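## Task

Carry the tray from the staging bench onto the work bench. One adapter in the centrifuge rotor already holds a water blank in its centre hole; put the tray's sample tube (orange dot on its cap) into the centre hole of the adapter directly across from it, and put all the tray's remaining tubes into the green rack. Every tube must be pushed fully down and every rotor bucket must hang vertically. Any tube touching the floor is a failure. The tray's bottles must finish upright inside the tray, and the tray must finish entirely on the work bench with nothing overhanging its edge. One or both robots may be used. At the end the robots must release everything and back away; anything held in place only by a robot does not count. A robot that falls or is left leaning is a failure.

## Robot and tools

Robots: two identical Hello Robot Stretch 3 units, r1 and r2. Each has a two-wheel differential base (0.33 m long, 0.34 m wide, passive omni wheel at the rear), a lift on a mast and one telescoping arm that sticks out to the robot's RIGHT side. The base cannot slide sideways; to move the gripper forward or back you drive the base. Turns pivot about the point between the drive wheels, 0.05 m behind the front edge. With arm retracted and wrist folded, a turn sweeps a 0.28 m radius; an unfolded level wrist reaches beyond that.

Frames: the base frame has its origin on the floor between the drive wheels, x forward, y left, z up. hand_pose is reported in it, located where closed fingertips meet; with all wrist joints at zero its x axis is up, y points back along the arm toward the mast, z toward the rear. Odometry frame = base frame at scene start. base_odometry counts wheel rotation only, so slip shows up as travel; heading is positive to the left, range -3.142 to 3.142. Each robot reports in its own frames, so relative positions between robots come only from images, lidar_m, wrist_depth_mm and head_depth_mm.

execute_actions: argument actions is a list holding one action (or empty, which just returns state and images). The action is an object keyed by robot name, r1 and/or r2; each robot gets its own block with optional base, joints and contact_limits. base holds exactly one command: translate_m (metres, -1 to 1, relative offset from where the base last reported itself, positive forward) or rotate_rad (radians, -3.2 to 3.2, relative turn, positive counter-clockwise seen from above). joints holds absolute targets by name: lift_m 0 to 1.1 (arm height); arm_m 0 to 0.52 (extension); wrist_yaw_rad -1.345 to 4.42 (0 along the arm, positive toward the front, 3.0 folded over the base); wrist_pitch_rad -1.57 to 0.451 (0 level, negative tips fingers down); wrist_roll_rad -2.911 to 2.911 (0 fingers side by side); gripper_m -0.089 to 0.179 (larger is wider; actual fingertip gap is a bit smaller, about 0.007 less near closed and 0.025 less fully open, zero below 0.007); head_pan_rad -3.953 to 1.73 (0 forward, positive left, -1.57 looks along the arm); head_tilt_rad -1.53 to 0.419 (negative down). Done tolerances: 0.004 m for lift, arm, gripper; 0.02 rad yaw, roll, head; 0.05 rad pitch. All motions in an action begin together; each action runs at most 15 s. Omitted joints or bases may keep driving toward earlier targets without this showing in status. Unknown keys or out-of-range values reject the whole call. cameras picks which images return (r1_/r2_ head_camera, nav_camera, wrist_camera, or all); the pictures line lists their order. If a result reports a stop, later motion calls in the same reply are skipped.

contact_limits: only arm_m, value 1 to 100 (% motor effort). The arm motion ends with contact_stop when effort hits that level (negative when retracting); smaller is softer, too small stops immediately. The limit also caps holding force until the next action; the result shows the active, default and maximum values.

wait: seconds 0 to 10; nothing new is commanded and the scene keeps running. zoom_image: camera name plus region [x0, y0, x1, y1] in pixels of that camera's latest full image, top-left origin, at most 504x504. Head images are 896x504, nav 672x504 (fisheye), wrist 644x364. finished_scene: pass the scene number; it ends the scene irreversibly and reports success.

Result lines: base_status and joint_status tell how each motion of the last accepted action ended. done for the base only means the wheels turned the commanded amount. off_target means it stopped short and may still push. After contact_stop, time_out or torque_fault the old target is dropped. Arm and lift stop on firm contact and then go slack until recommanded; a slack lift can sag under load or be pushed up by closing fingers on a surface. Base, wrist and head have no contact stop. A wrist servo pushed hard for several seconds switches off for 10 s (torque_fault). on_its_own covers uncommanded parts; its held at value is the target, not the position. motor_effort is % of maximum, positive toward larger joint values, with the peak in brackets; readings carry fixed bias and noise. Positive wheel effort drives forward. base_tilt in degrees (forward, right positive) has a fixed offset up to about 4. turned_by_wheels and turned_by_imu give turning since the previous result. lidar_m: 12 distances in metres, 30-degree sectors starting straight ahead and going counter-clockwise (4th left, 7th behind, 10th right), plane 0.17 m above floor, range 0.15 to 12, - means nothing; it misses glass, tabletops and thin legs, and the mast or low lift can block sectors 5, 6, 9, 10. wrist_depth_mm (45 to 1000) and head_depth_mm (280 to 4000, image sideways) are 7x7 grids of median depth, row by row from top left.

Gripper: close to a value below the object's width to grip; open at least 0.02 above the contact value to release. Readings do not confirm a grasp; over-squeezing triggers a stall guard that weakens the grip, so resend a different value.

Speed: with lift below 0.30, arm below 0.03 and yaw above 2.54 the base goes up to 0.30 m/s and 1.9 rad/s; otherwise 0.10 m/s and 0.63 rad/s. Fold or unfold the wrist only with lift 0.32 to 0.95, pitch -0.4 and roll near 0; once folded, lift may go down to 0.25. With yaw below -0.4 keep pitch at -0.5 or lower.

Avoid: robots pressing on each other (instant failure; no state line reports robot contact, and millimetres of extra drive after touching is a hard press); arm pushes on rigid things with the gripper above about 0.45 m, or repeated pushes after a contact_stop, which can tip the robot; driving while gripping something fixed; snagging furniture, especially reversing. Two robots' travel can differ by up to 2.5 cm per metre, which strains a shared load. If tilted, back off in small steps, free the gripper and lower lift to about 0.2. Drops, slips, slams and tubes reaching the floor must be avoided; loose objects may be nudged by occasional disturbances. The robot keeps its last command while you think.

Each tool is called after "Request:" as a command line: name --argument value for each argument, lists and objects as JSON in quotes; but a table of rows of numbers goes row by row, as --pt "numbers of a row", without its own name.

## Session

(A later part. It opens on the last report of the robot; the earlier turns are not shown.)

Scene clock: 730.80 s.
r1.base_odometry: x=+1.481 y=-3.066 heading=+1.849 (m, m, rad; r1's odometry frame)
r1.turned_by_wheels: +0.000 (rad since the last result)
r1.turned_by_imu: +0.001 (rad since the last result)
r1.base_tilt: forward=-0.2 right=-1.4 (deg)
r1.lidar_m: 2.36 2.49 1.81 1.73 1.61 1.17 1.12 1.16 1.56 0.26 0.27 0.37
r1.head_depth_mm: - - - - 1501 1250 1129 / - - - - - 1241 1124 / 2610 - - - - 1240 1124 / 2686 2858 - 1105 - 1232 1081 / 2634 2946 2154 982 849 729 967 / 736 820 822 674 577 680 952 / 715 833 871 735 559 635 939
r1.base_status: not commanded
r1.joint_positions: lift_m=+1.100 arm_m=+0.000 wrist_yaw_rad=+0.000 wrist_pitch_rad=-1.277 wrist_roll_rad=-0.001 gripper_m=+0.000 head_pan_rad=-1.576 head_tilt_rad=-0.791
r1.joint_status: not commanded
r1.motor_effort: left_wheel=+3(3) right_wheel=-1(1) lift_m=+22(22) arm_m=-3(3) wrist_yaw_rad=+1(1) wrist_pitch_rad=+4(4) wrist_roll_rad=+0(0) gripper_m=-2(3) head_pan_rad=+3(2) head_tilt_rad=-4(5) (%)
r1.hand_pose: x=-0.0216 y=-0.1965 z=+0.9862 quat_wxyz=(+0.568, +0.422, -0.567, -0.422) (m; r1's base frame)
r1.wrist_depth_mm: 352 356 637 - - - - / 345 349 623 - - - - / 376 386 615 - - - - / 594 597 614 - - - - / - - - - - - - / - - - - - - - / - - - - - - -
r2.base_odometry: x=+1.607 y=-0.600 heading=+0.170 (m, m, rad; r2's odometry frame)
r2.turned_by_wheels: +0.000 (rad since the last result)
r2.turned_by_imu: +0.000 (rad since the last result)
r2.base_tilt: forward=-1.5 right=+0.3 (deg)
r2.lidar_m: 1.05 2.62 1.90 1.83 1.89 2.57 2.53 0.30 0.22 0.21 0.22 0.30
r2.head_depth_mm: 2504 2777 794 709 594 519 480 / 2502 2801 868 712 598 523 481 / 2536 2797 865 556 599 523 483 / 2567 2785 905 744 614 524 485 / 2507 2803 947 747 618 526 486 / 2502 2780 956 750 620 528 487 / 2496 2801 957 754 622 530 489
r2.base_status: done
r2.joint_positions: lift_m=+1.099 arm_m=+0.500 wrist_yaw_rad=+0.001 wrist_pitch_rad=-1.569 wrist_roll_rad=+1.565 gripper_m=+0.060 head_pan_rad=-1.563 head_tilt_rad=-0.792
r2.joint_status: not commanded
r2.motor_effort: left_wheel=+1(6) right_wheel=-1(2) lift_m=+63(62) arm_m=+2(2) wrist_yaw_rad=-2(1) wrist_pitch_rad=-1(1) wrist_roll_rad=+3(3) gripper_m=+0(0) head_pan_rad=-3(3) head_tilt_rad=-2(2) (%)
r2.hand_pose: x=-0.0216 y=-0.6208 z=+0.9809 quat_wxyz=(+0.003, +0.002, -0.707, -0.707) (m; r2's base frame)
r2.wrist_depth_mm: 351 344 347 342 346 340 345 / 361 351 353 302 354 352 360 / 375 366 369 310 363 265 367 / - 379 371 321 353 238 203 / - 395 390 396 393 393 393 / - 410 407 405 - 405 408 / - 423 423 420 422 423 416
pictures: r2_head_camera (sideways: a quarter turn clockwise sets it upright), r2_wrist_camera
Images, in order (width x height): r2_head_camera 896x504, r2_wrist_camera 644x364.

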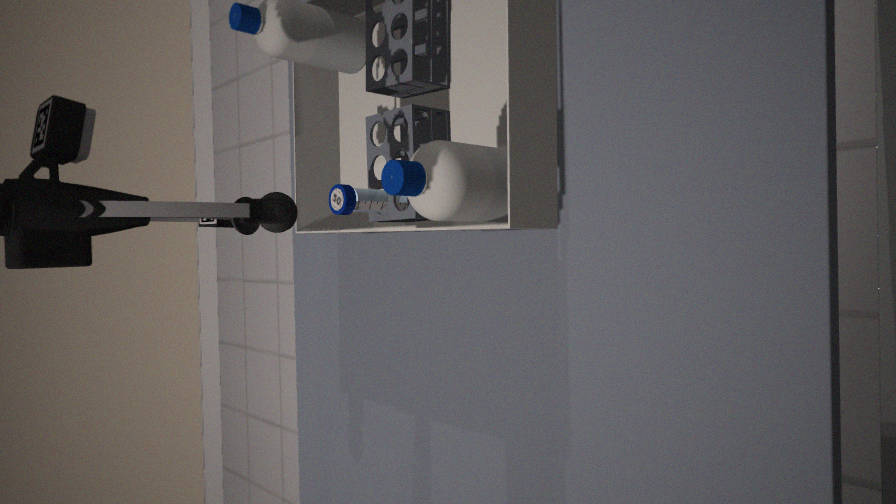

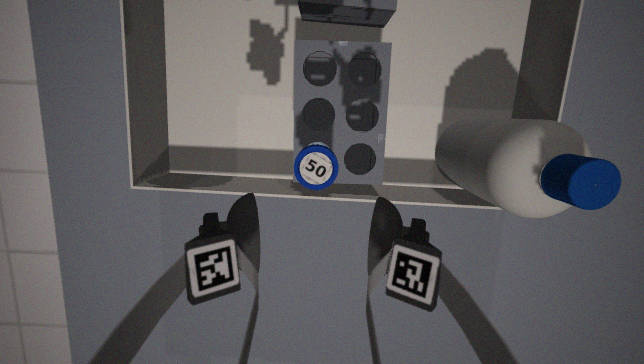

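Request:
execute_actions --actions '[{"r2":{"base":{"translate_m":-0.015},"joints":{"arm_m":0.502}}}]' --cameras '[]'

Request:
execute_actions --actions '[{"r2":{"joints":{"lift_m":1.0}}}]' --cameras '["r2_head_camera","r2_wrist_camera"]'

Scene clock: 738.03 s.
r1.base_odometry: x=+1.481 y=-3.066 heading=+1.849 (m, m, rad; r1's odometry frame)
r1.turned_by_wheels: +0.000 (rad since the last result)
r1.turned_by_imu: +0.001 (rad since the last result)
r1.base_tilt: forward=-0.2 right=-1.4 (deg)
r1.lidar_m: 2.36 2.49 1.81 1.73 1.61 1.16 1.12 1.16 1.56 0.26 0.27 0.37
r1.head_depth_mm: - - - - 1492 1256 1123 / - - - - - 1249 1119 / 2591 - - - - 1242 1119 / 2714 2941 - 1104 - 1239 1085 / 2671 2855 2135 987 849 729 965 / 733 820 822 676 577 680 952 / 719 836 872 737 561 639 935
r1.base_status: not commanded
r1.joint_positions: lift_m=+1.100 arm_m=+0.000 wrist_yaw_rad=+0.000 wrist_pitch_rad=-1.277 wrist_roll_rad=-0.001 gripper_m=+0.000 head_pan_rad=-1.576 head_tilt_rad=-0.791
r1.joint_status: not commanded
r1.motor_effort: left_wheel=+3(3) right_wheel=-1(1) lift_m=+22(22) arm_m=-3(3) wrist_yaw_rad=+1(0) wrist_pitch_rad=+3(4) wrist_roll_rad=+0(0) gripper_m=-2(2) head_pan_rad=+2(2) head_tilt_rad=-5(5) (%)
r1.hand_pose: x=-0.0216 y=-0.1965 z=+0.9862 quat_wxyz=(+0.568, +0.422, -0.567, -0.422) (m; r1's base frame)
r1.wrist_depth_mm: 350 353 630 - - - - / 345 348 623 - - - - / 376 382 605 - - - - / 583 600 616 - - - - / - - - - - - - / - - - - - - - / - - - - - - -
r2.base_odometry: x=+1.592 y=-0.602 heading=+0.170 (m, m, rad; r2's odometry frame)
r2.turned_by_wheels: +0.000 (rad since the last result)
r2.turned_by_imu: +0.000 (rad since the last result)
r2.base_tilt: forward=-1.5 right=+0.2 (deg)
r2.lidar_m: 1.05 2.62 1.90 1.83 1.88 2.58 2.51 0.30 0.22 0.21 0.22 0.30
r2.head_depth_mm: 2503 2765 788 709 594 520 480 / 2526 2807 868 712 596 522 481 / 2543 2811 866 563 600 523 483 / 2602 2795 904 723 609 524 484 / 2507 2773 949 748 617 527 486 / 2512 2825 952 751 619 528 487 / 2517 2794 956 755 623 530 488
r2.base_status: done
r2.joint_positions: lift_m=+1.099 arm_m=+0.502 wrist_yaw_rad=+0.001 wrist_pitch_rad=-1.569 wrist_roll_rad=+1.565 gripper_m=+0.060 head_pan_rad=-1.563 head_tilt_rad=-0.792
r2.joint_status: all done
r2.motor_effort: left_wheel=+1(3) right_wheel=-1(5) lift_m=+62(62) arm_m=+2(4) wrist_yaw_rad=-2(1) wrist_pitch_rad=-1(1) wrist_roll_rad=+3(3) gripper_m=+0(0) head_pan_rad=-3(3) head_tilt_rad=-3(3) (%)
r2.hand_pose: x=-0.0216 y=-0.6228 z=+0.9809 quat_wxyz=(+0.003, +0.002, -0.707, -0.707) (m; r2's base frame)
r2.wrist_depth_mm: 349 340 345 339 339 340 345 / 363 357 353 352 352 352 359 / 375 365 368 312 365 331 366 / - 372 375 318 370 240 233 / - 392 391 393 396 390 395 / - 405 412 408 - 405 406 / - 425 422 422 419 419 420
pictures: none
No camera images: the call's "cameras" was empty. Leave "cameras" out to get every camera's image.

Scene clock: 739.77 s.
r1.base_odometry: x=+1.481 y=-3.066 heading=+1.849 (m, m, rad; r1's odometry frame)
r1.turned_by_wheels: +0.000 (rad since the last result)
r1.turned_by_imu: +0.000 (rad since the last result)
r1.base_tilt: forward=-0.2 right=-1.3 (deg)
r1.lidar_m: 2.36 2.49 1.80 1.73 1.61 1.17 1.12 1.16 1.56 0.26 0.27 0.37
r1.head_depth_mm: - - - - 1497 1256 1115 / - - - - - 1248 1133 / 2608 - - - - 1245 1118 / 2689 2890 - 1107 - 1234 1082 / 2695 2905 2132 986 848 728 966 / 734 820 823 673 579 679 956 / 717 830 874 733 561 637 934
r1.base_status: not commanded
r1.joint_positions: lift_m=+1.100 arm_m=+0.000 wrist_yaw_rad=+0.000 wrist_pitch_rad=-1.277 wrist_roll_rad=-0.001 gripper_m=+0.000 head_pan_rad=-1.576 head_tilt_rad=-0.791
r1.joint_status: not commanded
r1.motor_effort: left_wheel=+3(3) right_wheel=-1(1) lift_m=+22(22) arm_m=-3(3) wrist_yaw_rad=+0(0) wrist_pitch_rad=+3(4) wrist_roll_rad=-1(0) gripper_m=-1(2) head_pan_rad=+2(2) head_tilt_rad=-5(4) (%)
r1.hand_pose: x=-0.0216 y=-0.1965 z=+0.9862 quat_wxyz=(+0.568, +0.422, -0.567, -0.422) (m; r1's base frame)
r1.wrist_depth_mm: 352 356 624 - - - - / 347 348 630 - - - - / 378 385 612 - - - - / 587 592 607 - - - - / - - - - - - - / - - - - - - - / - - - - - - -
r2.base_odometry: x=+1.592 y=-0.602 heading=+0.170 (m, m, rad; r2's odometry frame)
r2.turned_by_wheels: +0.000 (rad since the last result)
r2.turned_by_imu: +0.000 (rad since the last result)
r2.base_tilt: forward=-1.5 right=+0.3 (deg)
r2.lidar_m: 1.05 2.62 1.91 1.82 1.89 2.56 2.51 0.30 0.22 0.21 0.22 0.29
r2.head_depth_mm: - 2772 789 711 593 520 480 / 2582 2773 873 710 597 522 482 / - 2803 871 563 599 523 483 / 2486 2823 941 722 608 525 484 / 2495 2786 949 749 618 526 486 / 2491 2789 951 751 620 528 488 / 2492 2759 957 753 622 529 488
r2.base_status: not commanded
r2.joint_positions: lift_m=+1.001 arm_m=+0.502 wrist_yaw_rad=+0.001 wrist_pitch_rad=-1.569 wrist_roll_rad=+1.565 gripper_m=+0.060 head_pan_rad=-1.563 head_tilt_rad=-0.792
r2.joint_status: all done
r2.motor_effort: left_wheel=+1(2) right_wheel=-1(1) lift_m=+18(57) arm_m=+2(2) wrist_yaw_rad=-1(1) wrist_pitch_rad=-1(1) wrist_roll_rad=+3(3) gripper_m=+0(0) head_pan_rad=-3(3) head_tilt_rad=-3(3) (%)
r2.hand_pose: x=-0.0216 y=-0.6228 z=+0.8831 quat_wxyz=(+0.003, +0.002, -0.707, -0.707) (m; r2's base frame)
r2.wrist_depth_mm: 207 256 254 249 252 253 249 / 210 261 262 234 257 262 253 / 222 269 271 262 267 267 240 / 226 277 279 215 275 229 161 / 240 250 258 160 284 236 152 / 300 301 303 298 - 299 176 / 311 313 312 312 309 307 310
pictures: r2_head_camera (sideways: a quarter turn clockwise sets it upright), r2_wrist_camera
Images, in order (width x height): r2_head_camera 896x504, r2_wrist_camera 644x364.

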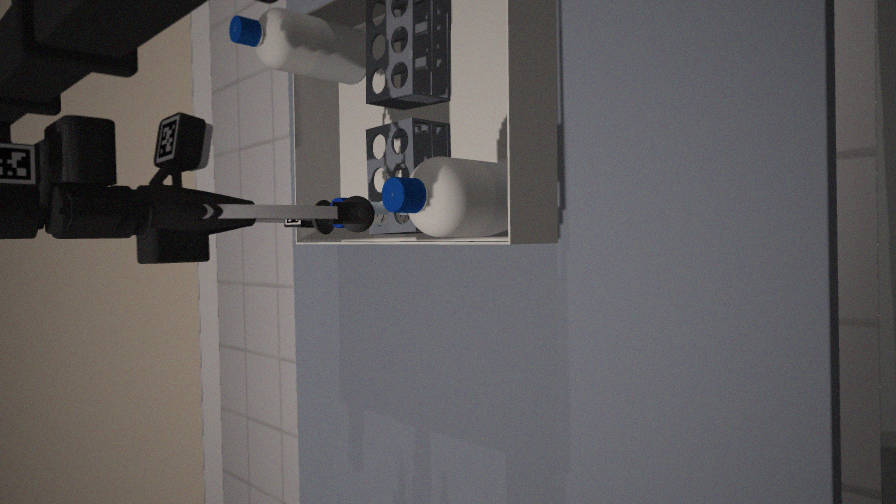

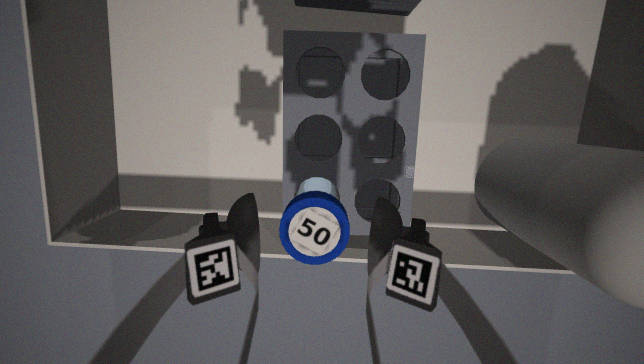

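Request:
execute_actions --actions '[{"r2":{"base":{"translate_m":-0.004},"joints":{"lift_m":0.98}}}]' --cameras '[]'

Request:
execute_actions --actions '[{"r2":{"joints":{"lift_m":0.961}}}]' --cameras '["r2_head_camera","r2_wrist_camera"]'

Scene clock: 746.20 s.
r1.base_odometry: x=+1.481 y=-3.066 heading=+1.849 (m, m, rad; r1's odometry frame)
r1.turned_by_wheels: +0.000 (rad since the last result)
r1.turned_by_imu: +0.001 (rad since the last result)
r1.base_tilt: forward=-0.2 right=-1.4 (deg)
r1.lidar_m: 2.36 2.49 1.80 1.73 1.61 1.17 1.12 1.16 1.56 0.26 0.27 0.37
r1.head_depth_mm: - - - - 1497 1262 1126 / - - - - - 1248 1119 / 2562 - - - - 1247 1120 / 2714 2917 - 1110 - 1222 1079 / 2664 2901 2154 985 852 728 965 / 734 820 822 674 577 679 952 / 718 831 874 731 562 637 936
r1.base_status: not commanded
r1.joint_positions: lift_m=+1.100 arm_m=+0.000 wrist_yaw_rad=+0.000 wrist_pitch_rad=-1.277 wrist_roll_rad=-0.001 gripper_m=+0.000 head_pan_rad=-1.576 head_tilt_rad=-0.791
r1.joint_status: not commanded
r1.motor_effort: left_wheel=+4(3) right_wheel=-1(1) lift_m=+22(22) arm_m=-3(3) wrist_yaw_rad=+0(0) wrist_pitch_rad=+4(4) wrist_roll_rad=+0(0) gripper_m=-2(2) head_pan_rad=+2(3) head_tilt_rad=-4(5) (%)
r1.hand_pose: x=-0.0216 y=-0.1965 z=+0.9862 quat_wxyz=(+0.568, +0.422, -0.567, -0.422) (m; r1's base frame)
r1.wrist_depth_mm: 352 356 637 - - - - / 343 348 624 - - - - / 380 386 614 - - - - / 591 592 614 - - - - / - - - - - - - / - - - - - - - / - - - - - - -
r2.base_odometry: x=+1.588 y=-0.603 heading=+0.170 (m, m, rad; r2's odometry frame)
r2.turned_by_wheels: +0.000 (rad since the last result)
r2.turned_by_imu: +0.000 (rad since the last result)
r2.base_tilt: forward=-1.5 right=+0.2 (deg)
r2.lidar_m: 1.05 2.61 1.90 1.82 1.88 2.57 2.50 0.30 0.22 0.21 0.22 0.30
r2.head_depth_mm: - 2769 772 710 593 520 481 / - 2780 867 712 597 521 482 / - 2769 872 571 599 524 482 / 2503 2778 927 716 609 526 484 / 2508 2819 947 749 617 527 486 / 2492 2795 953 753 620 528 487 / 2495 2802 958 754 622 530 488
r2.base_status: done
r2.joint_positions: lift_m=+0.981 arm_m=+0.502 wrist_yaw_rad=+0.001 wrist_pitch_rad=-1.569 wrist_roll_rad=+1.565 gripper_m=+0.060 head_pan_rad=-1.563 head_tilt_rad=-0.792
r2.joint_status: all done
r2.motor_effort: left_wheel=+2(3) right_wheel=-1(5) lift_m=+18(19) arm_m=+2(2) wrist_yaw_rad=-1(2) wrist_pitch_rad=-1(1) wrist_roll_rad=+3(3) gripper_m=+0(0) head_pan_rad=-3(3) head_tilt_rad=-3(3) (%)
r2.hand_pose: x=-0.0216 y=-0.6228 z=+0.8631 quat_wxyz=(+0.003, +0.002, -0.707, -0.707) (m; r2's base frame)
r2.wrist_depth_mm: 207 236 237 232 234 235 233 / 210 241 243 187 238 242 240 / 212 250 250 190 245 249 244 / 214 257 258 195 253 232 166 / 206 243 262 139 260 245 150 / 278 277 281 214 - 224 160 / 287 287 286 287 287 287 286
pictures: none
No camera images: the call's "cameras" was empty. Leave "cameras" out to get every camera's image.

Scene clock: 747.10 s.
r1.base_odometry: x=+1.481 y=-3.066 heading=+1.849 (m, m, rad; r1's odometry frame)
r1.turned_by_wheels: +0.000 (rad since the last result)
r1.turned_by_imu: +0.000 (rad since the last result)
r1.base_tilt: forward=-0.3 right=-1.4 (deg)
r1.lidar_m: 2.36 2.49 1.81 1.73 1.62 1.17 1.12 1.16 1.56 0.26 0.27 0.37
r1.head_depth_mm: - - - - 1491 1257 1118 / - - - - - 1234 1123 / 2607 - - - - 1253 1127 / 2661 2885 - 1111 - 1234 1079 / 2673 2886 2131 985 847 729 967 / 736 816 819 673 576 679 950 / 718 836 873 735 561 636 934
r1.base_status: not commanded
r1.joint_positions: lift_m=+1.100 arm_m=+0.000 wrist_yaw_rad=+0.000 wrist_pitch_rad=-1.277 wrist_roll_rad=-0.001 gripper_m=+0.000 head_pan_rad=-1.576 head_tilt_rad=-0.791
r1.joint_status: not commanded
r1.motor_effort: left_wheel=+3(3) right_wheel=-2(1) lift_m=+22(22) arm_m=-3(3) wrist_yaw_rad=+0(0) wrist_pitch_rad=+4(4) wrist_roll_rad=+0(0) gripper_m=-2(1) head_pan_rad=+2(3) head_tilt_rad=-5(3) (%)
r1.hand_pose: x=-0.0216 y=-0.1965 z=+0.9862 quat_wxyz=(+0.568, +0.422, -0.567, -0.422) (m; r1's base frame)
r1.wrist_depth_mm: 352 355 624 - - - - / 345 349 623 - - - - / 375 384 623 - - - - / 594 599 616 - - - - / - - - - - - - / - - - - - - - / - - - - - - -
r2.base_odometry: x=+1.588 y=-0.603 heading=+0.170 (m, m, rad; r2's odometry frame)
r2.turned_by_wheels: +0.000 (rad since the last result)
r2.turned_by_imu: +0.000 (rad since the last result)
r2.base_tilt: forward=-1.5 right=+0.3 (deg)
r2.lidar_m: 1.05 2.62 1.90 1.82 1.89 2.57 2.50 0.30 0.22 0.21 0.22 0.30
r2.head_depth_mm: 2422 - 775 711 595 520 480 / - 2814 866 714 597 520 482 / - 2799 868 571 599 523 483 / 2473 2805 910 713 609 525 484 / 2485 2801 946 748 618 526 486 / 2473 2795 950 750 620 529 487 / 2500 2810 956 754 623 530 488
r2.base_status: not commanded
r2.joint_positions: lift_m=+0.962 arm_m=+0.502 wrist_yaw_rad=+0.001 wrist_pitch_rad=-1.569 wrist_roll_rad=+1.565 gripper_m=+0.060 head_pan_rad=-1.563 head_tilt_rad=-0.792
r2.joint_status: all done
r2.motor_effort: left_wheel=+2(2) right_wheel=-1(1) lift_m=+18(19) arm_m=+2(2) wrist_yaw_rad=-2(0) wrist_pitch_rad=-1(1) wrist_roll_rad=+2(3) gripper_m=+0(0) head_pan_rad=-4(3) head_tilt_rad=-3(2) (%)
r2.hand_pose: x=-0.0216 y=-0.6228 z=+0.8441 quat_wxyz=(+0.003, +0.002, -0.707, -0.707) (m; r2's base frame)
r2.wrist_depth_mm: 207 217 218 164 191 217 216 / 210 224 225 216 216 223 224 / 213 232 230 171 202 230 229 / 214 239 239 178 207 235 166 / 207 243 243 131 243 241 151 / 258 194 259 121 - 198 160 / 267 265 266 266 266 266 263
pictures: r2_head_camera (sideways: a quarter turn clockwise sets it upright), r2_wrist_camera
Images, in order (width x height): r2_head_camera 896x504, r2_wrist_camera 644x364.

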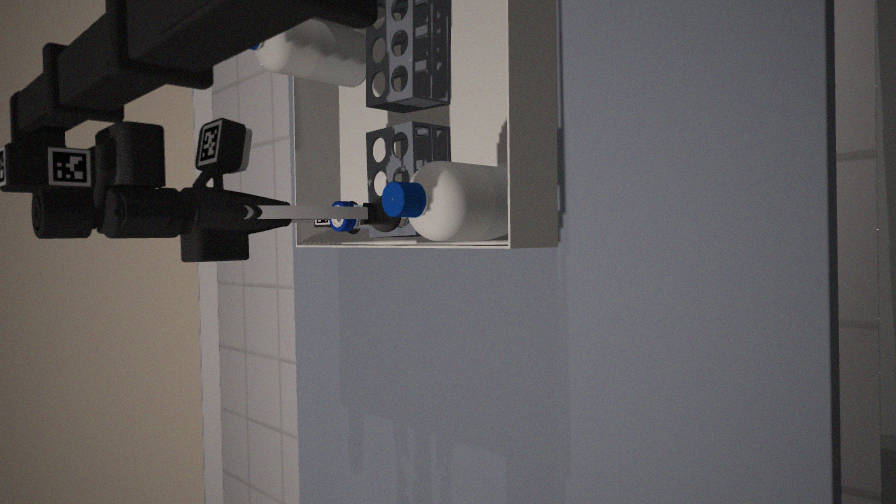

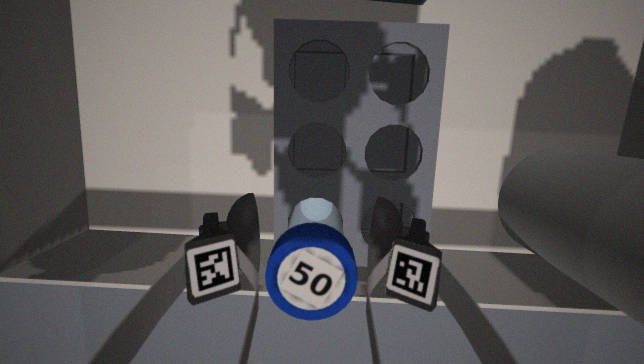

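Request:
execute_actions --actions '[{"r2":{"base":{"translate_m":0.008}}}]' --cameras '["r2_wrist_camera"]'

Request:
execute_actions --actions '[{"r2":{"joints":{"gripper_m":0.0}}}]' --cameras '["r2_wrist_camera"]'

Request:
execute_actions --actions '[{"r2":{"joints":{"lift_m":1.1}}}]' --cameras '["r2_head_camera","r2_wrist_camera"]'

Scene clock: 753.17 s.
r1.base_odometry: x=+1.481 y=-3.066 heading=+1.849 (m, m, rad; r1's odometry frame)
r1.turned_by_wheels: +0.000 (rad since the last result)
r1.turned_by_imu: +0.001 (rad since the last result)
r1.base_tilt: forward=-0.1 right=-1.4 (deg)
r1.lidar_m: 2.36 2.49 1.80 1.73 1.61 1.17 1.12 1.16 1.56 0.26 0.27 0.37
r1.head_depth_mm: - - - - 1502 1265 1122 / - - - - - 1236 1120 / 2608 - - - - 1248 1123 / 2700 2896 - 1106 - 1231 1087 / 2656 2859 2152 986 847 728 972 / 735 816 820 676 577 678 951 / 717 834 876 732 563 638 933
r1.base_status: not commanded
r1.joint_positions: lift_m=+1.100 arm_m=+0.000 wrist_yaw_rad=+0.000 wrist_pitch_rad=-1.277 wrist_roll_rad=-0.001 gripper_m=+0.000 head_pan_rad=-1.576 head_tilt_rad=-0.791
r1.joint_status: not commanded
r1.motor_effort: left_wheel=+3(4) right_wheel=-1(1) lift_m=+22(22) arm_m=-3(3) wrist_yaw_rad=+0(0) wrist_pitch_rad=+3(3) wrist_roll_rad=+0(0) gripper_m=-3(2) head_pan_rad=+3(2) head_tilt_rad=-4(4) (%)
r1.hand_pose: x=-0.0216 y=-0.1965 z=+0.9862 quat_wxyz=(+0.568, +0.422, -0.567, -0.422) (m; r1's base frame)
r1.wrist_depth_mm: 350 355 633 - - - - / 344 350 627 - - - - / 376 384 607 - - - - / 591 591 611 - - - - / - - - - - - - / - - - - - - - / - - - - - - -
r2.base_odometry: x=+1.596 y=-0.602 heading=+0.170 (m, m, rad; r2's odometry frame)
r2.turned_by_wheels: +0.000 (rad since the last result)
r2.turned_by_imu: +0.000 (rad since the last result)
r2.base_tilt: forward=-1.5 right=+0.3 (deg)
r2.lidar_m: 1.06 2.61 1.90 1.82 1.89 2.57 2.51 0.30 0.22 0.21 0.22 0.30
r2.head_depth_mm: 2434 - 781 710 596 520 480 / - 2805 869 712 597 522 482 / - 2805 870 565 598 522 483 / 2474 2783 910 724 608 525 484 / 2524 2799 948 749 618 526 486 / 2472 2790 952 751 620 529 487 / 2500 2785 960 756 622 530 489
r2.base_status: done
r2.joint_positions: lift_m=+0.962 arm_m=+0.502 wrist_yaw_rad=+0.001 wrist_pitch_rad=-1.569 wrist_roll_rad=+1.565 gripper_m=+0.060 head_pan_rad=-1.563 head_tilt_rad=-0.792
r2.joint_status: not commanded
r2.motor_effort: left_wheel=+1(6) right_wheel=-1(3) lift_m=+18(18) arm_m=+2(2) wrist_yaw_rad=-1(1) wrist_pitch_rad=-1(1) wrist_roll_rad=+2(3) gripper_m=+0(0) head_pan_rad=-3(3) head_tilt_rad=-4(2) (%)
r2.hand_pose: x=-0.0216 y=-0.6228 z=+0.8441 quat_wxyz=(+0.003, +0.002, -0.707, -0.707) (m; r2's base frame)
r2.wrist_depth_mm: 207 218 217 162 163 217 217 / 210 224 225 168 194 223 223 / 212 231 231 223 225 230 228 / 215 238 236 176 205 229 160 / 200 221 242 119 238 237 152 / 258 257 260 123 - 199 175 / 267 268 266 266 266 266 266
pictures: r2_wrist_camera
Images, in order (width x height): r2_wrist_camera 644x364.

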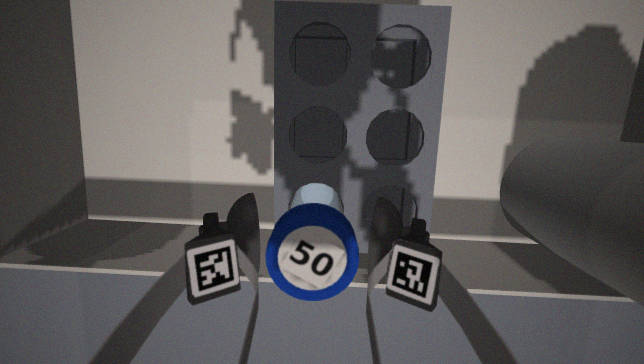

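Scene clock: 754.40 s.
r1.base_odometry: x=+1.481 y=-3.066 heading=+1.849 (m, m, rad; r1's odometry frame)
r1.turned_by_wheels: +0.000 (rad since the last result)
r1.turned_by_imu: +0.000 (rad since the last result)
r1.base_tilt: forward=-0.3 right=-1.6 (deg)
r1.lidar_m: 2.36 2.49 1.80 1.73 1.61 1.17 1.12 1.16 1.56 0.26 0.27 0.37
r1.head_depth_mm: - - - - 1500 1262 1124 / - - - - - 1247 1122 / 2573 - - - - 1246 1127 / 2635 2882 - 1104 - 1232 1083 / 2607 2863 2131 985 849 728 959 / 733 821 822 676 577 679 948 / 716 831 875 734 562 636 935
r1.base_status: not commanded
r1.joint_positions: lift_m=+1.100 arm_m=+0.000 wrist_yaw_rad=+0.000 wrist_pitch_rad=-1.277 wrist_roll_rad=-0.001 gripper_m=+0.000 head_pan_rad=-1.576 head_tilt_rad=-0.791
r1.joint_status: not commanded
r1.motor_effort: left_wheel=+3(4) right_wheel=-1(1) lift_m=+22(22) arm_m=-3(3) wrist_yaw_rad=+1(0) wrist_pitch_rad=+3(3) wrist_roll_rad=+0(0) gripper_m=-3(1) head_pan_rad=+2(2) head_tilt_rad=-5(5) (%)
r1.hand_pose: x=-0.0216 y=-0.1965 z=+0.9862 quat_wxyz=(+0.568, +0.422, -0.567, -0.422) (m; r1's base frame)
r1.wrist_depth_mm: 351 354 630 - - - - / 346 351 624 - - - - / 378 387 616 - - - - / 587 598 607 - - - - / - - - - - - - / - - - - - - - / - - - - - - -
r2.base_odometry: x=+1.596 y=-0.602 heading=+0.171 (m, m, rad; r2's odometry frame)
r2.turned_by_wheels: +0.000 (rad since the last result)
r2.turned_by_imu: +0.000 (rad since the last result)
r2.base_tilt: forward=-1.5 right=+0.2 (deg)
r2.lidar_m: 1.05 2.61 1.90 1.82 1.89 2.56 2.51 0.30 0.22 0.21 0.22 0.30
r2.head_depth_mm: 2419 - 781 710 596 521 481 / - 2816 870 715 597 522 482 / - 2818 871 565 600 524 483 / 2476 2782 908 725 609 524 485 / 2488 2829 947 748 619 526 485 / 2518 2814 951 751 620 530 487 / 2518 2784 959 757 621 530 489
r2.base_status: not commanded
r2.joint_positions: lift_m=+0.962 arm_m=+0.502 wrist_yaw_rad=+0.001 wrist_pitch_rad=-1.576 wrist_roll_rad=+1.565 gripper_m=+0.001 head_pan_rad=-1.563 head_tilt_rad=-0.792
r2.joint_status: all done
r2.motor_effort: left_wheel=+4(4) right_wheel=-4(4) lift_m=+18(18) arm_m=+2(2) wrist_yaw_rad=-1(1) wrist_pitch_rad=+3(3) wrist_roll_rad=+3(3) gripper_m=-12(88) head_pan_rad=-3(3) head_tilt_rad=-3(3) (%)
r2.hand_pose: x=-0.0216 y=-0.6211 z=+0.8443 quat_wxyz=(+0.003, +0.002, -0.705, -0.709) (m; r2's base frame)
r2.wrist_depth_mm: 209 219 217 163 164 219 218 / 212 224 226 168 195 225 226 / 214 231 231 225 227 231 227 / 218 239 240 176 206 224 157 / 199 218 235 119 234 236 149 / 258 258 264 259 200 204 182 / 266 266 266 267 268 267 268
pictures: r2_wrist_camera
Images, in order (width x height): r2_wrist_camera 644x364.

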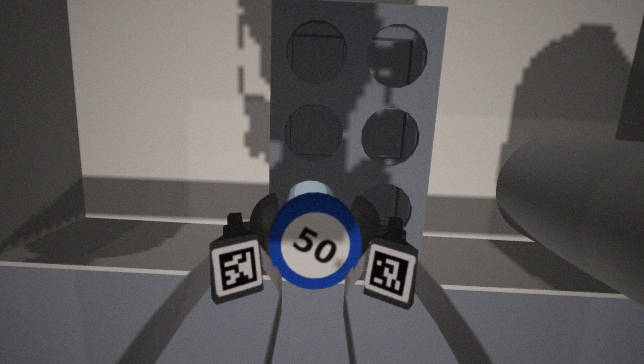

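Scene clock: 756.50 s.
r1.base_odometry: x=+1.481 y=-3.066 heading=+1.849 (m, m, rad; r1's odometry frame)
r1.turned_by_wheels: +0.000 (rad since the last result)
r1.turned_by_imu: +0.000 (rad since the last result)
r1.base_tilt: forward=-0.2 right=-1.5 (deg)
r1.lidar_m: 2.37 2.49 1.80 1.73 1.61 1.17 1.12 1.15 1.57 0.26 0.27 0.37
r1.head_depth_mm: - - - - 1489 1260 1123 / - - - - - 1236 1116 / 2604 - - - - 1250 1121 / 2633 2907 - 1111 - 1233 1083 / 2665 2910 2125 989 847 728 968 / 734 818 820 677 578 682 953 / 718 833 876 734 563 636 935
r1.base_status: not commanded
r1.joint_positions: lift_m=+1.100 arm_m=+0.000 wrist_yaw_rad=+0.000 wrist_pitch_rad=-1.277 wrist_roll_rad=-0.001 gripper_m=+0.000 head_pan_rad=-1.576 head_tilt_rad=-0.791
r1.joint_status: not commanded
r1.motor_effort: left_wheel=+3(3) right_wheel=-1(1) lift_m=+22(22) arm_m=-3(3) wrist_yaw_rad=+0(0) wrist_pitch_rad=+4(4) wrist_roll_rad=+0(0) gripper_m=-2(2) head_pan_rad=+2(3) head_tilt_rad=-4(5) (%)
r1.hand_pose: x=-0.0216 y=-0.1965 z=+0.9862 quat_wxyz=(+0.568, +0.422, -0.567, -0.422) (m; r1's base frame)
r1.wrist_depth_mm: 353 355 633 - - - - / 343 350 620 - - - - / 380 387 618 - - - - / 591 598 610 - - - - / - - - - - - - / - - - - - - - / - - - - - - -
r2.base_odometry: x=+1.596 y=-0.602 heading=+0.170 (m, m, rad; r2's odometry frame)
r2.turned_by_wheels: +0.000 (rad since the last result)
r2.turned_by_imu: +0.000 (rad since the last result)
r2.base_tilt: forward=-1.5 right=+0.2 (deg)
r2.lidar_m: 1.06 2.62 1.90 1.82 1.89 2.57 2.51 0.30 0.22 0.21 0.22 0.29
r2.head_depth_mm: 2514 2770 782 710 595 520 479 / 2505 2794 871 713 596 522 482 / 2549 2810 866 565 600 524 484 / 2582 2803 905 725 610 523 484 / 2488 2780 947 749 618 527 485 / 2496 2786 953 750 620 529 487 / 2470 2795 957 753 623 531 489
r2.base_status: not commanded
r2.joint_positions: lift_m=+1.098 arm_m=+0.502 wrist_yaw_rad=+0.001 wrist_pitch_rad=-1.569 wrist_roll_rad=+1.565 gripper_m=+0.000 head_pan_rad=-1.563 head_tilt_rad=-0.792
r2.joint_status: all done
r2.motor_effort: left_wheel=+1(4) right_wheel=-1(4) lift_m=+63(69) arm_m=+2(2) wrist_yaw_rad=-1(1) wrist_pitch_rad=+0(2) wrist_roll_rad=+3(3) gripper_m=-10(12) head_pan_rad=-3(3) head_tilt_rad=-3(3) (%)
r2.hand_pose: x=-0.0216 y=-0.6227 z=+0.9809 quat_wxyz=(+0.003, +0.002, -0.707, -0.707) (m; r2's base frame)
r2.wrist_depth_mm: 351 342 346 345 346 340 346 / 359 354 353 353 355 355 359 / 376 364 367 311 362 321 368 / - 377 371 318 375 239 228 / - 393 395 119 391 394 394 / - 407 411 405 407 405 404 / - 425 422 422 419 415 419
pictures: r2_head_camera (sideways: a quarter turn clockwise sets it upright), r2_wrist_camera
Images, in order (width x height): r2_head_camera 896x504, r2_wrist_camera 644x364.

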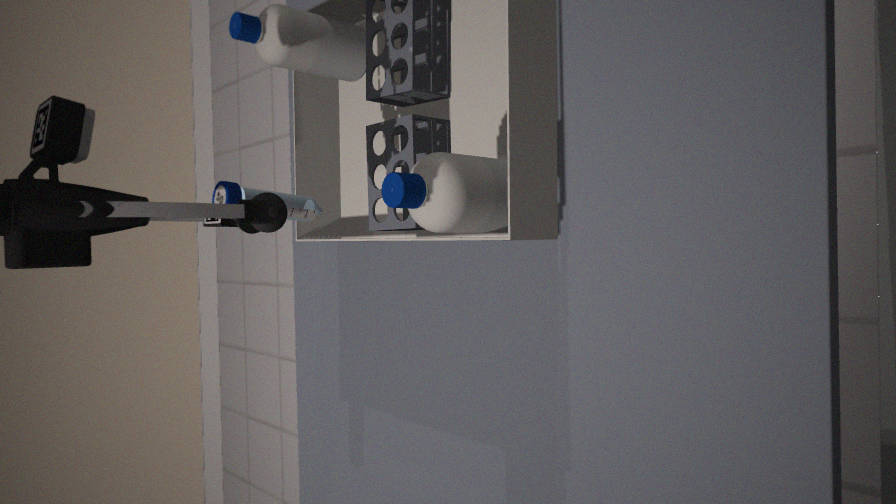

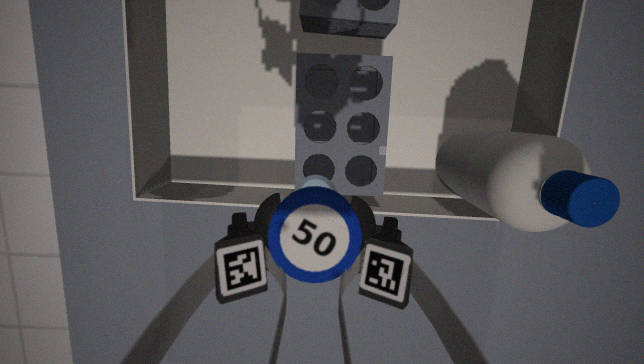

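Request:
execute_actions --actions '[{"r2":{"base":{"translate_m":-0.14}}}]' --cameras '[]'

Request:
execute_actions --actions '[{"r2":{"joints":{"arm_m":0.33,"wrist_roll_rad":0.0}}}]' --cameras '[]'

Request:
execute_actions --actions '[{"r2":{"base":{"translate_m":-0.447}}}]' --cameras '[]'

Request:
execute_actions --actions '[{"r2":{"joints":{"arm_m":0.438}}}]' --cameras '["r2_head_camera","r2_wrist_camera"]'

Scene clock: 767.30 s.
r1.base_odometry: x=+1.481 y=-3.066 heading=+1.849 (m, m, rad; r1's odometry frame)
r1.turned_by_wheels: +0.000 (rad since the last result)
r1.turned_by_imu: +0.001 (rad since the last result)
r1.base_tilt: forward=-0.2 right=-1.3 (deg)
r1.lidar_m: 2.36 2.50 1.80 1.73 1.61 1.17 1.12 1.16 1.56 0.26 0.27 0.37
r1.head_depth_mm: - - - - 1492 1249 1122 / - - - - - 1247 1127 / 2583 - - - - 1241 1123 / 2706 2874 - 1106 - 1237 1082 / 2696 2859 2133 981 849 728 971 / 735 820 826 675 577 680 950 / 718 833 875 738 562 637 934
r1.base_status: not commanded
r1.joint_positions: lift_m=+1.100 arm_m=+0.000 wrist_yaw_rad=+0.000 wrist_pitch_rad=-1.277 wrist_roll_rad=-0.001 gripper_m=+0.000 head_pan_rad=-1.576 head_tilt_rad=-0.791
r1.joint_status: not commanded
r1.motor_effort: left_wheel=+3(3) right_wheel=-2(1) lift_m=+22(22) arm_m=-3(3) wrist_yaw_rad=+0(0) wrist_pitch_rad=+4(4) wrist_roll_rad=+1(0) gripper_m=-2(2) head_pan_rad=+2(2) head_tilt_rad=-4(5) (%)
r1.hand_pose: x=-0.0216 y=-0.1965 z=+0.9862 quat_wxyz=(+0.568, +0.422, -0.567, -0.422) (m; r1's base frame)
r1.wrist_depth_mm: 353 355 629 - - - - / 346 349 619 - - - - / 376 385 616 - - - - / 581 593 608 - - - - / - - - - - - - / - - - - - - - / - - - - - - -
r2.base_odometry: x=+1.458 y=-0.625 heading=+0.170 (m, m, rad; r2's odometry frame)
r2.turned_by_wheels: +0.000 (rad since the last result)
r2.turned_by_imu: +0.000 (rad since the last result)
r2.base_tilt: forward=-1.5 right=+0.3 (deg)
r2.lidar_m: 0.79 2.61 1.90 1.82 1.89 2.56 2.38 0.30 0.22 0.21 0.22 0.30
r2.head_depth_mm: 2522 2771 922 735 610 520 480 / 2506 2807 863 694 596 522 481 / 2553 2816 806 715 599 523 482 / 2586 2786 870 721 601 524 484 / 2486 2802 876 570 602 526 485 / 2486 2790 950 730 610 527 487 / 2484 2779 956 752 621 529 488
r2.base_status: done
r2.joint_positions: lift_m=+1.098 arm_m=+0.502 wrist_yaw_rad=+0.001 wrist_pitch_rad=-1.569 wrist_roll_rad=+1.565 gripper_m=+0.000 head_pan_rad=-1.563 head_tilt_rad=-0.792
r2.joint_status: not commanded
r2.motor_effort: left_wheel=+2(2) right_wheel=-1(5) lift_m=+63(63) arm_m=+2(2) wrist_yaw_rad=-1(1) wrist_pitch_rad=-1(1) wrist_roll_rad=+3(3) gripper_m=-10(11) head_pan_rad=-3(3) head_tilt_rad=-3(3) (%)
r2.hand_pose: x=-0.0216 y=-0.6227 z=+0.9809 quat_wxyz=(+0.003, +0.002, -0.707, -0.707) (m; r2's base frame)
r2.wrist_depth_mm: 351 213 311 333 344 341 346 / 362 219 307 348 356 352 355 / 373 366 368 358 366 357 366 / - 377 377 314 380 372 380 / - 385 389 119 388 384 393 / - 403 395 340 356 330 406 / - 423 369 356 380 261 419
pictures: none
No camera images: the call's "cameras" was empty. Leave "cameras" out to get every camera's image.

Scene clock: 769.80 s.
r1.base_odometry: x=+1.481 y=-3.066 heading=+1.849 (m, m, rad; r1's odometry frame)
r1.turned_by_wheels: +0.000 (rad since the last result)
r1.turned_by_imu: +0.001 (rad since the last result)
r1.base_tilt: forward=-0.2 right=-1.4 (deg)
r1.lidar_m: 2.36 2.49 1.80 1.73 1.61 1.17 1.12 1.16 1.57 0.26 0.27 0.37
r1.head_depth_mm: - - - - 1491 1258 1117 / - - - - - 1244 1122 / 2603 - - - - 1240 1124 / 2656 2849 - 1105 - 1235 1087 / 2684 2874 2134 989 847 726 968 / 733 817 818 677 578 678 954 / 720 831 874 735 562 638 936
r1.base_status: not commanded
r1.joint_positions: lift_m=+1.100 arm_m=+0.000 wrist_yaw_rad=+0.000 wrist_pitch_rad=-1.277 wrist_roll_rad=-0.001 gripper_m=+0.000 head_pan_rad=-1.576 head_tilt_rad=-0.791
r1.joint_status: not commanded
r1.motor_effort: left_wheel=+3(3) right_wheel=-1(1) lift_m=+22(22) arm_m=-3(3) wrist_yaw_rad=+0(0) wrist_pitch_rad=+4(3) wrist_roll_rad=+0(0) gripper_m=-3(1) head_pan_rad=+3(2) head_tilt_rad=-4(4) (%)
r1.hand_pose: x=-0.0216 y=-0.1965 z=+0.9862 quat_wxyz=(+0.568, +0.422, -0.567, -0.422) (m; r1's base frame)
r1.wrist_depth_mm: 350 357 638 - - - - / 346 352 622 - - - - / 374 384 615 - - - - / 593 592 610 - - - - / - - - - - - - / - - - - - - - / - - - - - - -
r2.base_odometry: x=+1.458 y=-0.625 heading=+0.170 (m, m, rad; r2's odometry frame)
r2.turned_by_wheels: +0.000 (rad since the last result)
r2.turned_by_imu: +0.000 (rad since the last result)
r2.base_tilt: forward=-1.5 right=+0.3 (deg)
r2.lidar_m: 0.79 2.61 1.91 1.82 1.89 2.56 2.37 0.30 0.22 0.21 0.22 0.30
r2.head_depth_mm: 2497 2783 926 736 609 521 480 / 2546 2823 865 694 597 521 481 / - - 765 715 599 523 483 / 2484 2802 887 720 601 524 484 / 2495 2811 875 571 602 526 486 / 2486 2779 951 731 610 529 487 / 2483 2763 956 755 621 530 488
r2.base_status: not commanded
r2.joint_positions: lift_m=+1.098 arm_m=+0.330 wrist_yaw_rad=+0.001 wrist_pitch_rad=-1.569 wrist_roll_rad=+0.005 gripper_m=+0.000 head_pan_rad=-1.563 head_tilt_rad=-0.792
r2.joint_status: all done
r2.motor_effort: left_wheel=+2(2) right_wheel=-1(1) lift_m=+63(63) arm_m=-4(5) wrist_yaw_rad=-1(0) wrist_pitch_rad=+0(1) wrist_roll_rad=-2(3) gripper_m=-10(10) head_pan_rad=-3(3) head_tilt_rad=-2(3) (%)
r2.hand_pose: x=-0.0217 y=-0.4515 z=+0.9809 quat_wxyz=(+0.499, +0.499, -0.501, -0.501) (m; r2's base frame)
r2.wrist_depth_mm: 347 303 294 325 298 351 355 / 356 352 356 355 356 361 359 / 365 309 364 368 365 376 373 / 376 227 360 372 378 384 385 / 390 388 389 119 377 397 397 / 397 399 408 408 407 409 414 / 417 416 419 419 425 421 423
pictures: none
No camera images: the call's "cameras" was empty. Leave "cameras" out to get every camera's image.

Scene clock: 775.60 s.
r1.base_odometry: x=+1.481 y=-3.066 heading=+1.849 (m, m, rad; r1's odometry frame)
r1.turned_by_wheels: +0.000 (rad since the last result)
r1.turned_by_imu: +0.001 (rad since the last result)
r1.base_tilt: forward=-0.3 right=-1.4 (deg)
r1.lidar_m: 2.36 2.49 1.80 1.73 1.61 1.17 1.12 1.16 1.56 0.26 0.27 0.37
r1.head_depth_mm: - - - - 1496 1261 1123 / - - - - - 1245 1127 / 2576 - - - - 1233 1115 / 2690 2873 - 1106 - 1228 1083 / 2666 2873 2136 985 845 728 965 / 735 819 822 675 576 680 954 / 719 836 872 735 562 635 937
r1.base_status: not commanded
r1.joint_positions: lift_m=+1.100 arm_m=+0.000 wrist_yaw_rad=+0.000 wrist_pitch_rad=-1.277 wrist_roll_rad=-0.001 gripper_m=+0.000 head_pan_rad=-1.576 head_tilt_rad=-0.791
r1.joint_status: not commanded
r1.motor_effort: left_wheel=+3(3) right_wheel=-1(1) lift_m=+22(22) arm_m=-3(3) wrist_yaw_rad=+1(1) wrist_pitch_rad=+3(3) wrist_roll_rad=+0(0) gripper_m=-1(3) head_pan_rad=+2(3) head_tilt_rad=-4(3) (%)
r1.hand_pose: x=-0.0216 y=-0.1965 z=+0.9862 quat_wxyz=(+0.568, +0.422, -0.567, -0.422) (m; r1's base frame)
r1.wrist_depth_mm: 351 354 630 - - - - / 347 350 628 - - - - / 376 383 616 - - - - / 590 599 618 - - - - / - - - - - - - / - - - - - - - / - - - - - - -
r2.base_odometry: x=+1.017 y=-0.701 heading=+0.171 (m, m, rad; r2's odometry frame)
r2.turned_by_wheels: +0.000 (rad since the last result)
r2.turned_by_imu: +0.000 (rad since the last result)
r2.base_tilt: forward=-1.5 right=+0.3 (deg)
r2.lidar_m: 0.81 2.60 1.89 1.82 1.88 2.56 1.93 2.10 0.22 0.22 0.22 0.30
r2.head_depth_mm: 2481 2775 2263 1795 610 520 644 / 2526 2792 2054 738 610 522 667 / - - 898 720 613 523 913 / 2468 2836 981 683 614 525 914 / 2485 2794 950 705 618 527 917 / 2490 2804 953 751 620 528 916 / 2502 2815 818 718 623 531 490
r2.base_status: done
r2.joint_positions: lift_m=+1.098 arm_m=+0.330 wrist_yaw_rad=+0.001 wrist_pitch_rad=-1.569 wrist_roll_rad=+0.005 gripper_m=+0.000 head_pan_rad=-1.563 head_tilt_rad=-0.792
r2.joint_status: not commanded
r2.motor_effort: left_wheel=+1(2) right_wheel=-1(4) lift_m=+63(63) arm_m=-4(4) wrist_yaw_rad=-1(2) wrist_pitch_rad=-1(1) wrist_roll_rad=-2(2) gripper_m=-11(10) head_pan_rad=-3(3) head_tilt_rad=-3(3) (%)
r2.hand_pose: x=-0.0217 y=-0.4515 z=+0.9809 quat_wxyz=(+0.499, +0.499, -0.501, -0.501) (m; r2's base frame)
r2.wrist_depth_mm: 343 347 292 347 351 - - / 356 354 298 304 359 - - / 361 370 370 370 374 - - / 375 378 381 375 385 - - / 388 390 392 119 397 - - / 403 406 409 406 408 - - / 417 418 415 419 420 - -
pictures: none
No camera images: the call's "cameras" was empty. Leave "cameras" out to get every camera's image.

Scene clock: 777.63 s.
r1.base_odometry: x=+1.481 y=-3.066 heading=+1.849 (m, m, rad; r1's odometry frame)
r1.turned_by_wheels: +0.000 (rad since the last result)
r1.turned_by_imu: +0.000 (rad since the last result)
r1.base_tilt: forward=-0.3 right=-1.4 (deg)
r1.lidar_m: 2.36 2.49 1.80 1.73 1.61 1.17 1.12 1.16 1.57 0.26 0.27 0.37
r1.head_depth_mm: - - - - 1504 1257 1125 / - - - - - 1235 1129 / 2586 - - - - 1239 1123 / 2691 2903 - 1109 - 1225 1077 / 2672 2900 2154 988 851 729 967 / 733 818 818 673 577 680 948 / 717 836 873 735 563 638 939
r1.base_status: not commanded
r1.joint_positions: lift_m=+1.100 arm_m=+0.000 wrist_yaw_rad=+0.000 wrist_pitch_rad=-1.277 wrist_roll_rad=-0.001 gripper_m=+0.000 head_pan_rad=-1.576 head_tilt_rad=-0.791
r1.joint_status: not commanded
r1.motor_effort: left_wheel=+3(3) right_wheel=-1(1) lift_m=+22(22) arm_m=-3(3) wrist_yaw_rad=+0(1) wrist_pitch_rad=+4(4) wrist_roll_rad=+0(0) gripper_m=-3(1) head_pan_rad=+1(2) head_tilt_rad=-5(4) (%)
r1.hand_pose: x=-0.0216 y=-0.1965 z=+0.9862 quat_wxyz=(+0.568, +0.422, -0.567, -0.422) (m; r1's base frame)
r1.wrist_depth_mm: 351 354 637 - - - - / 345 350 623 - - - - / 378 386 619 - - - - / 592 598 611 - - - - / - - - - - - - / - - - - - - - / - - - - - - -
r2.base_odometry: x=+1.017 y=-0.701 heading=+0.171 (m, m, rad; r2's odometry frame)
r2.turned_by_wheels: +0.000 (rad since the last result)
r2.turned_by_imu: +0.000 (rad since the last result)
r2.base_tilt: forward=-1.5 right=+0.3 (deg)
r2.lidar_m: 0.81 2.61 1.90 1.82 1.88 2.56 1.93 2.10 0.22 0.22 0.22 0.30
r2.head_depth_mm: 2501 2788 2253 1792 611 521 646 / 2515 2787 2058 739 611 521 667 / 2458 2801 901 721 613 523 912 / 2511 2826 893 681 616 524 914 / 2492 2812 949 706 617 526 919 / 2503 2816 953 749 620 527 916 / 2500 2797 820 718 622 530 489
r2.base_status: not commanded
r2.joint_positions: lift_m=+1.098 arm_m=+0.438 wrist_yaw_rad=+0.001 wrist_pitch_rad=-1.569 wrist_roll_rad=+0.005 gripper_m=+0.000 head_pan_rad=-1.563 head_tilt_rad=-0.792
r2.joint_status: all done
r2.motor_effort: left_wheel=+1(2) right_wheel=-1(1) lift_m=+63(63) arm_m=+2(3) wrist_yaw_rad=-1(1) wrist_pitch_rad=-1(1) wrist_roll_rad=-3(2) gripper_m=-10(10) head_pan_rad=-3(3) head_tilt_rad=-3(2) (%)
r2.hand_pose: x=-0.0216 y=-0.5590 z=+0.9809 quat_wxyz=(+0.499, +0.498, -0.501, -0.501) (m; r2's base frame)
r2.wrist_depth_mm: 344 346 346 351 351 - - / 359 357 361 361 364 - - / 367 367 362 372 371 - - / 377 377 318 321 382 - - / 385 392 263 119 394 - - / 403 402 413 408 406 - - / 418 418 417 417 419 - -
pictures: r2_head_camera (sideways: a quarter turn clockwise sets it upright), r2_wrist_camera
Images, in order (width x height): r2_head_camera 896x504, r2_wrist_camera 644x364.

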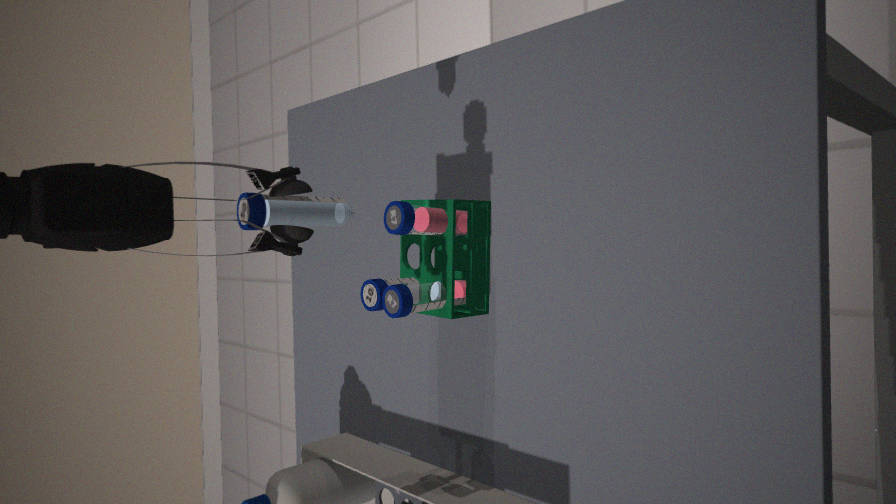

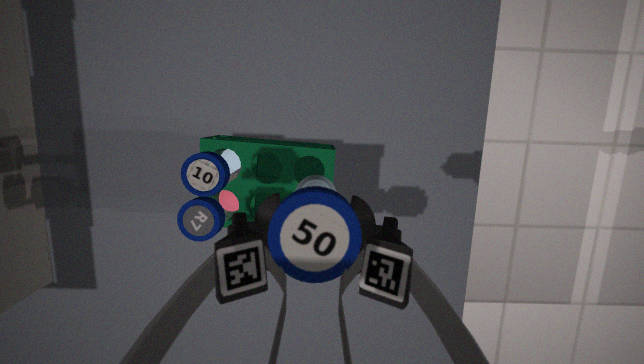

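Request:
execute_actions --actions '[{"r2":{"joints":{"lift_m":1.035}}}]' --cameras '["r2_head_camera","r2_wrist_camera"]'

Request:
zoom_image --camera "r2_head_camera" --region '[290,150,500,310]'

Scene clock: 784.53 s.
r1.base_odometry: x=+1.481 y=-3.066 heading=+1.849 (m, m, rad; r1's odometry frame)
r1.turned_by_wheels: +0.000 (rad since the last result)
r1.turned_by_imu: +0.001 (rad since the last result)
r1.base_tilt: forward=-0.2 right=-1.3 (deg)
r1.lidar_m: 2.36 2.49 1.80 1.73 1.61 1.17 1.12 1.15 1.57 0.26 0.27 0.37
r1.head_depth_mm: - - - - 1494 1262 1118 / - - - - - 1245 1123 / 2586 - - - - 1243 1123 / 2648 2930 - 1105 - 1232 1089 / 2689 2874 2149 981 847 730 964 / 734 817 821 677 577 680 952 / 718 834 876 736 561 637 935
r1.base_status: not commanded
r1.joint_positions: lift_m=+1.100 arm_m=+0.000 wrist_yaw_rad=+0.000 wrist_pitch_rad=-1.277 wrist_roll_rad=-0.001 gripper_m=+0.000 head_pan_rad=-1.576 head_tilt_rad=-0.791
r1.joint_status: not commanded
r1.motor_effort: left_wheel=+3(3) right_wheel=-1(1) lift_m=+22(22) arm_m=-3(3) wrist_yaw_rad=+0(0) wrist_pitch_rad=+4(3) wrist_roll_rad=+0(0) gripper_m=-1(3) head_pan_rad=+2(2) head_tilt_rad=-5(4) (%)
r1.hand_pose: x=-0.0216 y=-0.1965 z=+0.9862 quat_wxyz=(+0.568, +0.422, -0.567, -0.422) (m; r1's base frame)
r1.wrist_depth_mm: 350 356 633 - - - - / 345 348 625 - - - - / 377 386 623 - - - - / 588 597 617 - - - - / - - - - - - - / - - - - - - - / - - - - - - -
r2.base_odometry: x=+1.017 y=-0.701 heading=+0.171 (m, m, rad; r2's odometry frame)
r2.turned_by_wheels: +0.000 (rad since the last result)
r2.turned_by_imu: +0.000 (rad since the last result)
r2.base_tilt: forward=-1.5 right=+0.3 (deg)
r2.lidar_m: 0.81 2.60 1.89 1.82 1.88 2.56 1.93 2.10 0.22 0.22 0.22 0.30
r2.head_depth_mm: 2579 2781 2266 1795 610 520 645 / 2573 2823 2045 738 611 521 666 / - 2810 934 720 614 524 911 / 2508 2790 940 683 615 524 912 / 2510 2788 947 705 618 525 919 / 2496 2795 951 751 621 528 920 / 2482 2837 817 721 623 530 489
r2.base_status: not commanded
r2.joint_positions: lift_m=+1.036 arm_m=+0.438 wrist_yaw_rad=+0.001 wrist_pitch_rad=-1.569 wrist_roll_rad=+0.005 gripper_m=+0.000 head_pan_rad=-1.563 head_tilt_rad=-0.792
r2.joint_status: all done
r2.motor_effort: left_wheel=+2(2) right_wheel=-1(1) lift_m=+18(61) arm_m=+2(2) wrist_yaw_rad=-1(0) wrist_pitch_rad=-1(1) wrist_roll_rad=-2(2) gripper_m=-10(10) head_pan_rad=-3(3) head_tilt_rad=-3(3) (%)
r2.hand_pose: x=-0.0216 y=-0.5590 z=+0.9181 quat_wxyz=(+0.499, +0.498, -0.501, -0.501) (m; r2's base frame)
r2.wrist_depth_mm: 288 289 292 291 291 295 - / 298 298 297 300 301 302 - / 304 308 304 305 309 309 - / 313 311 259 251 318 323 - / 325 322 265 119 327 - - / 332 334 339 336 338 - - / 347 347 347 345 349 - -
pictures: r2_head_camera (sideways: a quarter turn clockwise sets it upright), r2_wrist_camera
Images, in order (width x height): r2_head_camera 896x504, r2_wrist_camera 644x364.

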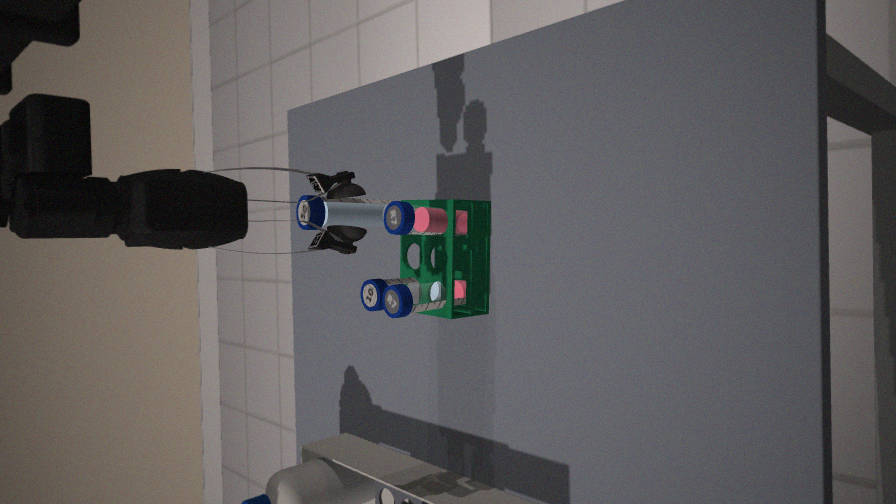

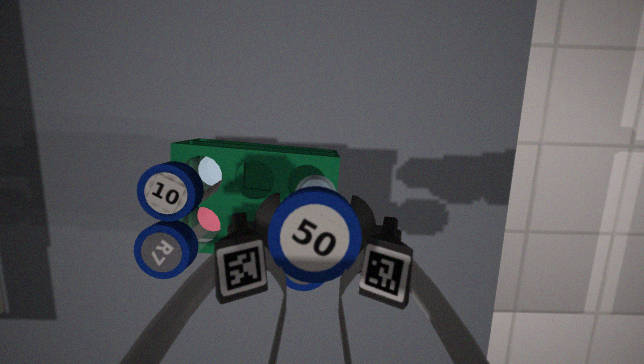

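Region (290, 150, 500, 310) of r2_head_camera's 896x504 image, scaled by 2.400, with more detail than that image has; it fills the top 384 rows of this view, and the rest is white.

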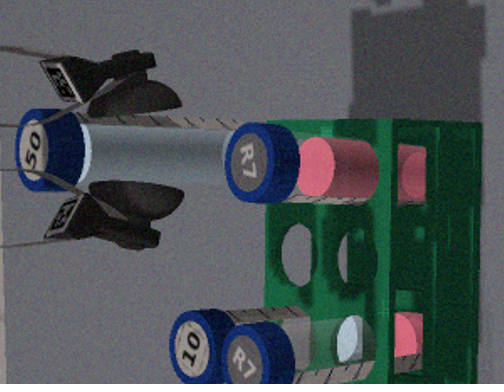

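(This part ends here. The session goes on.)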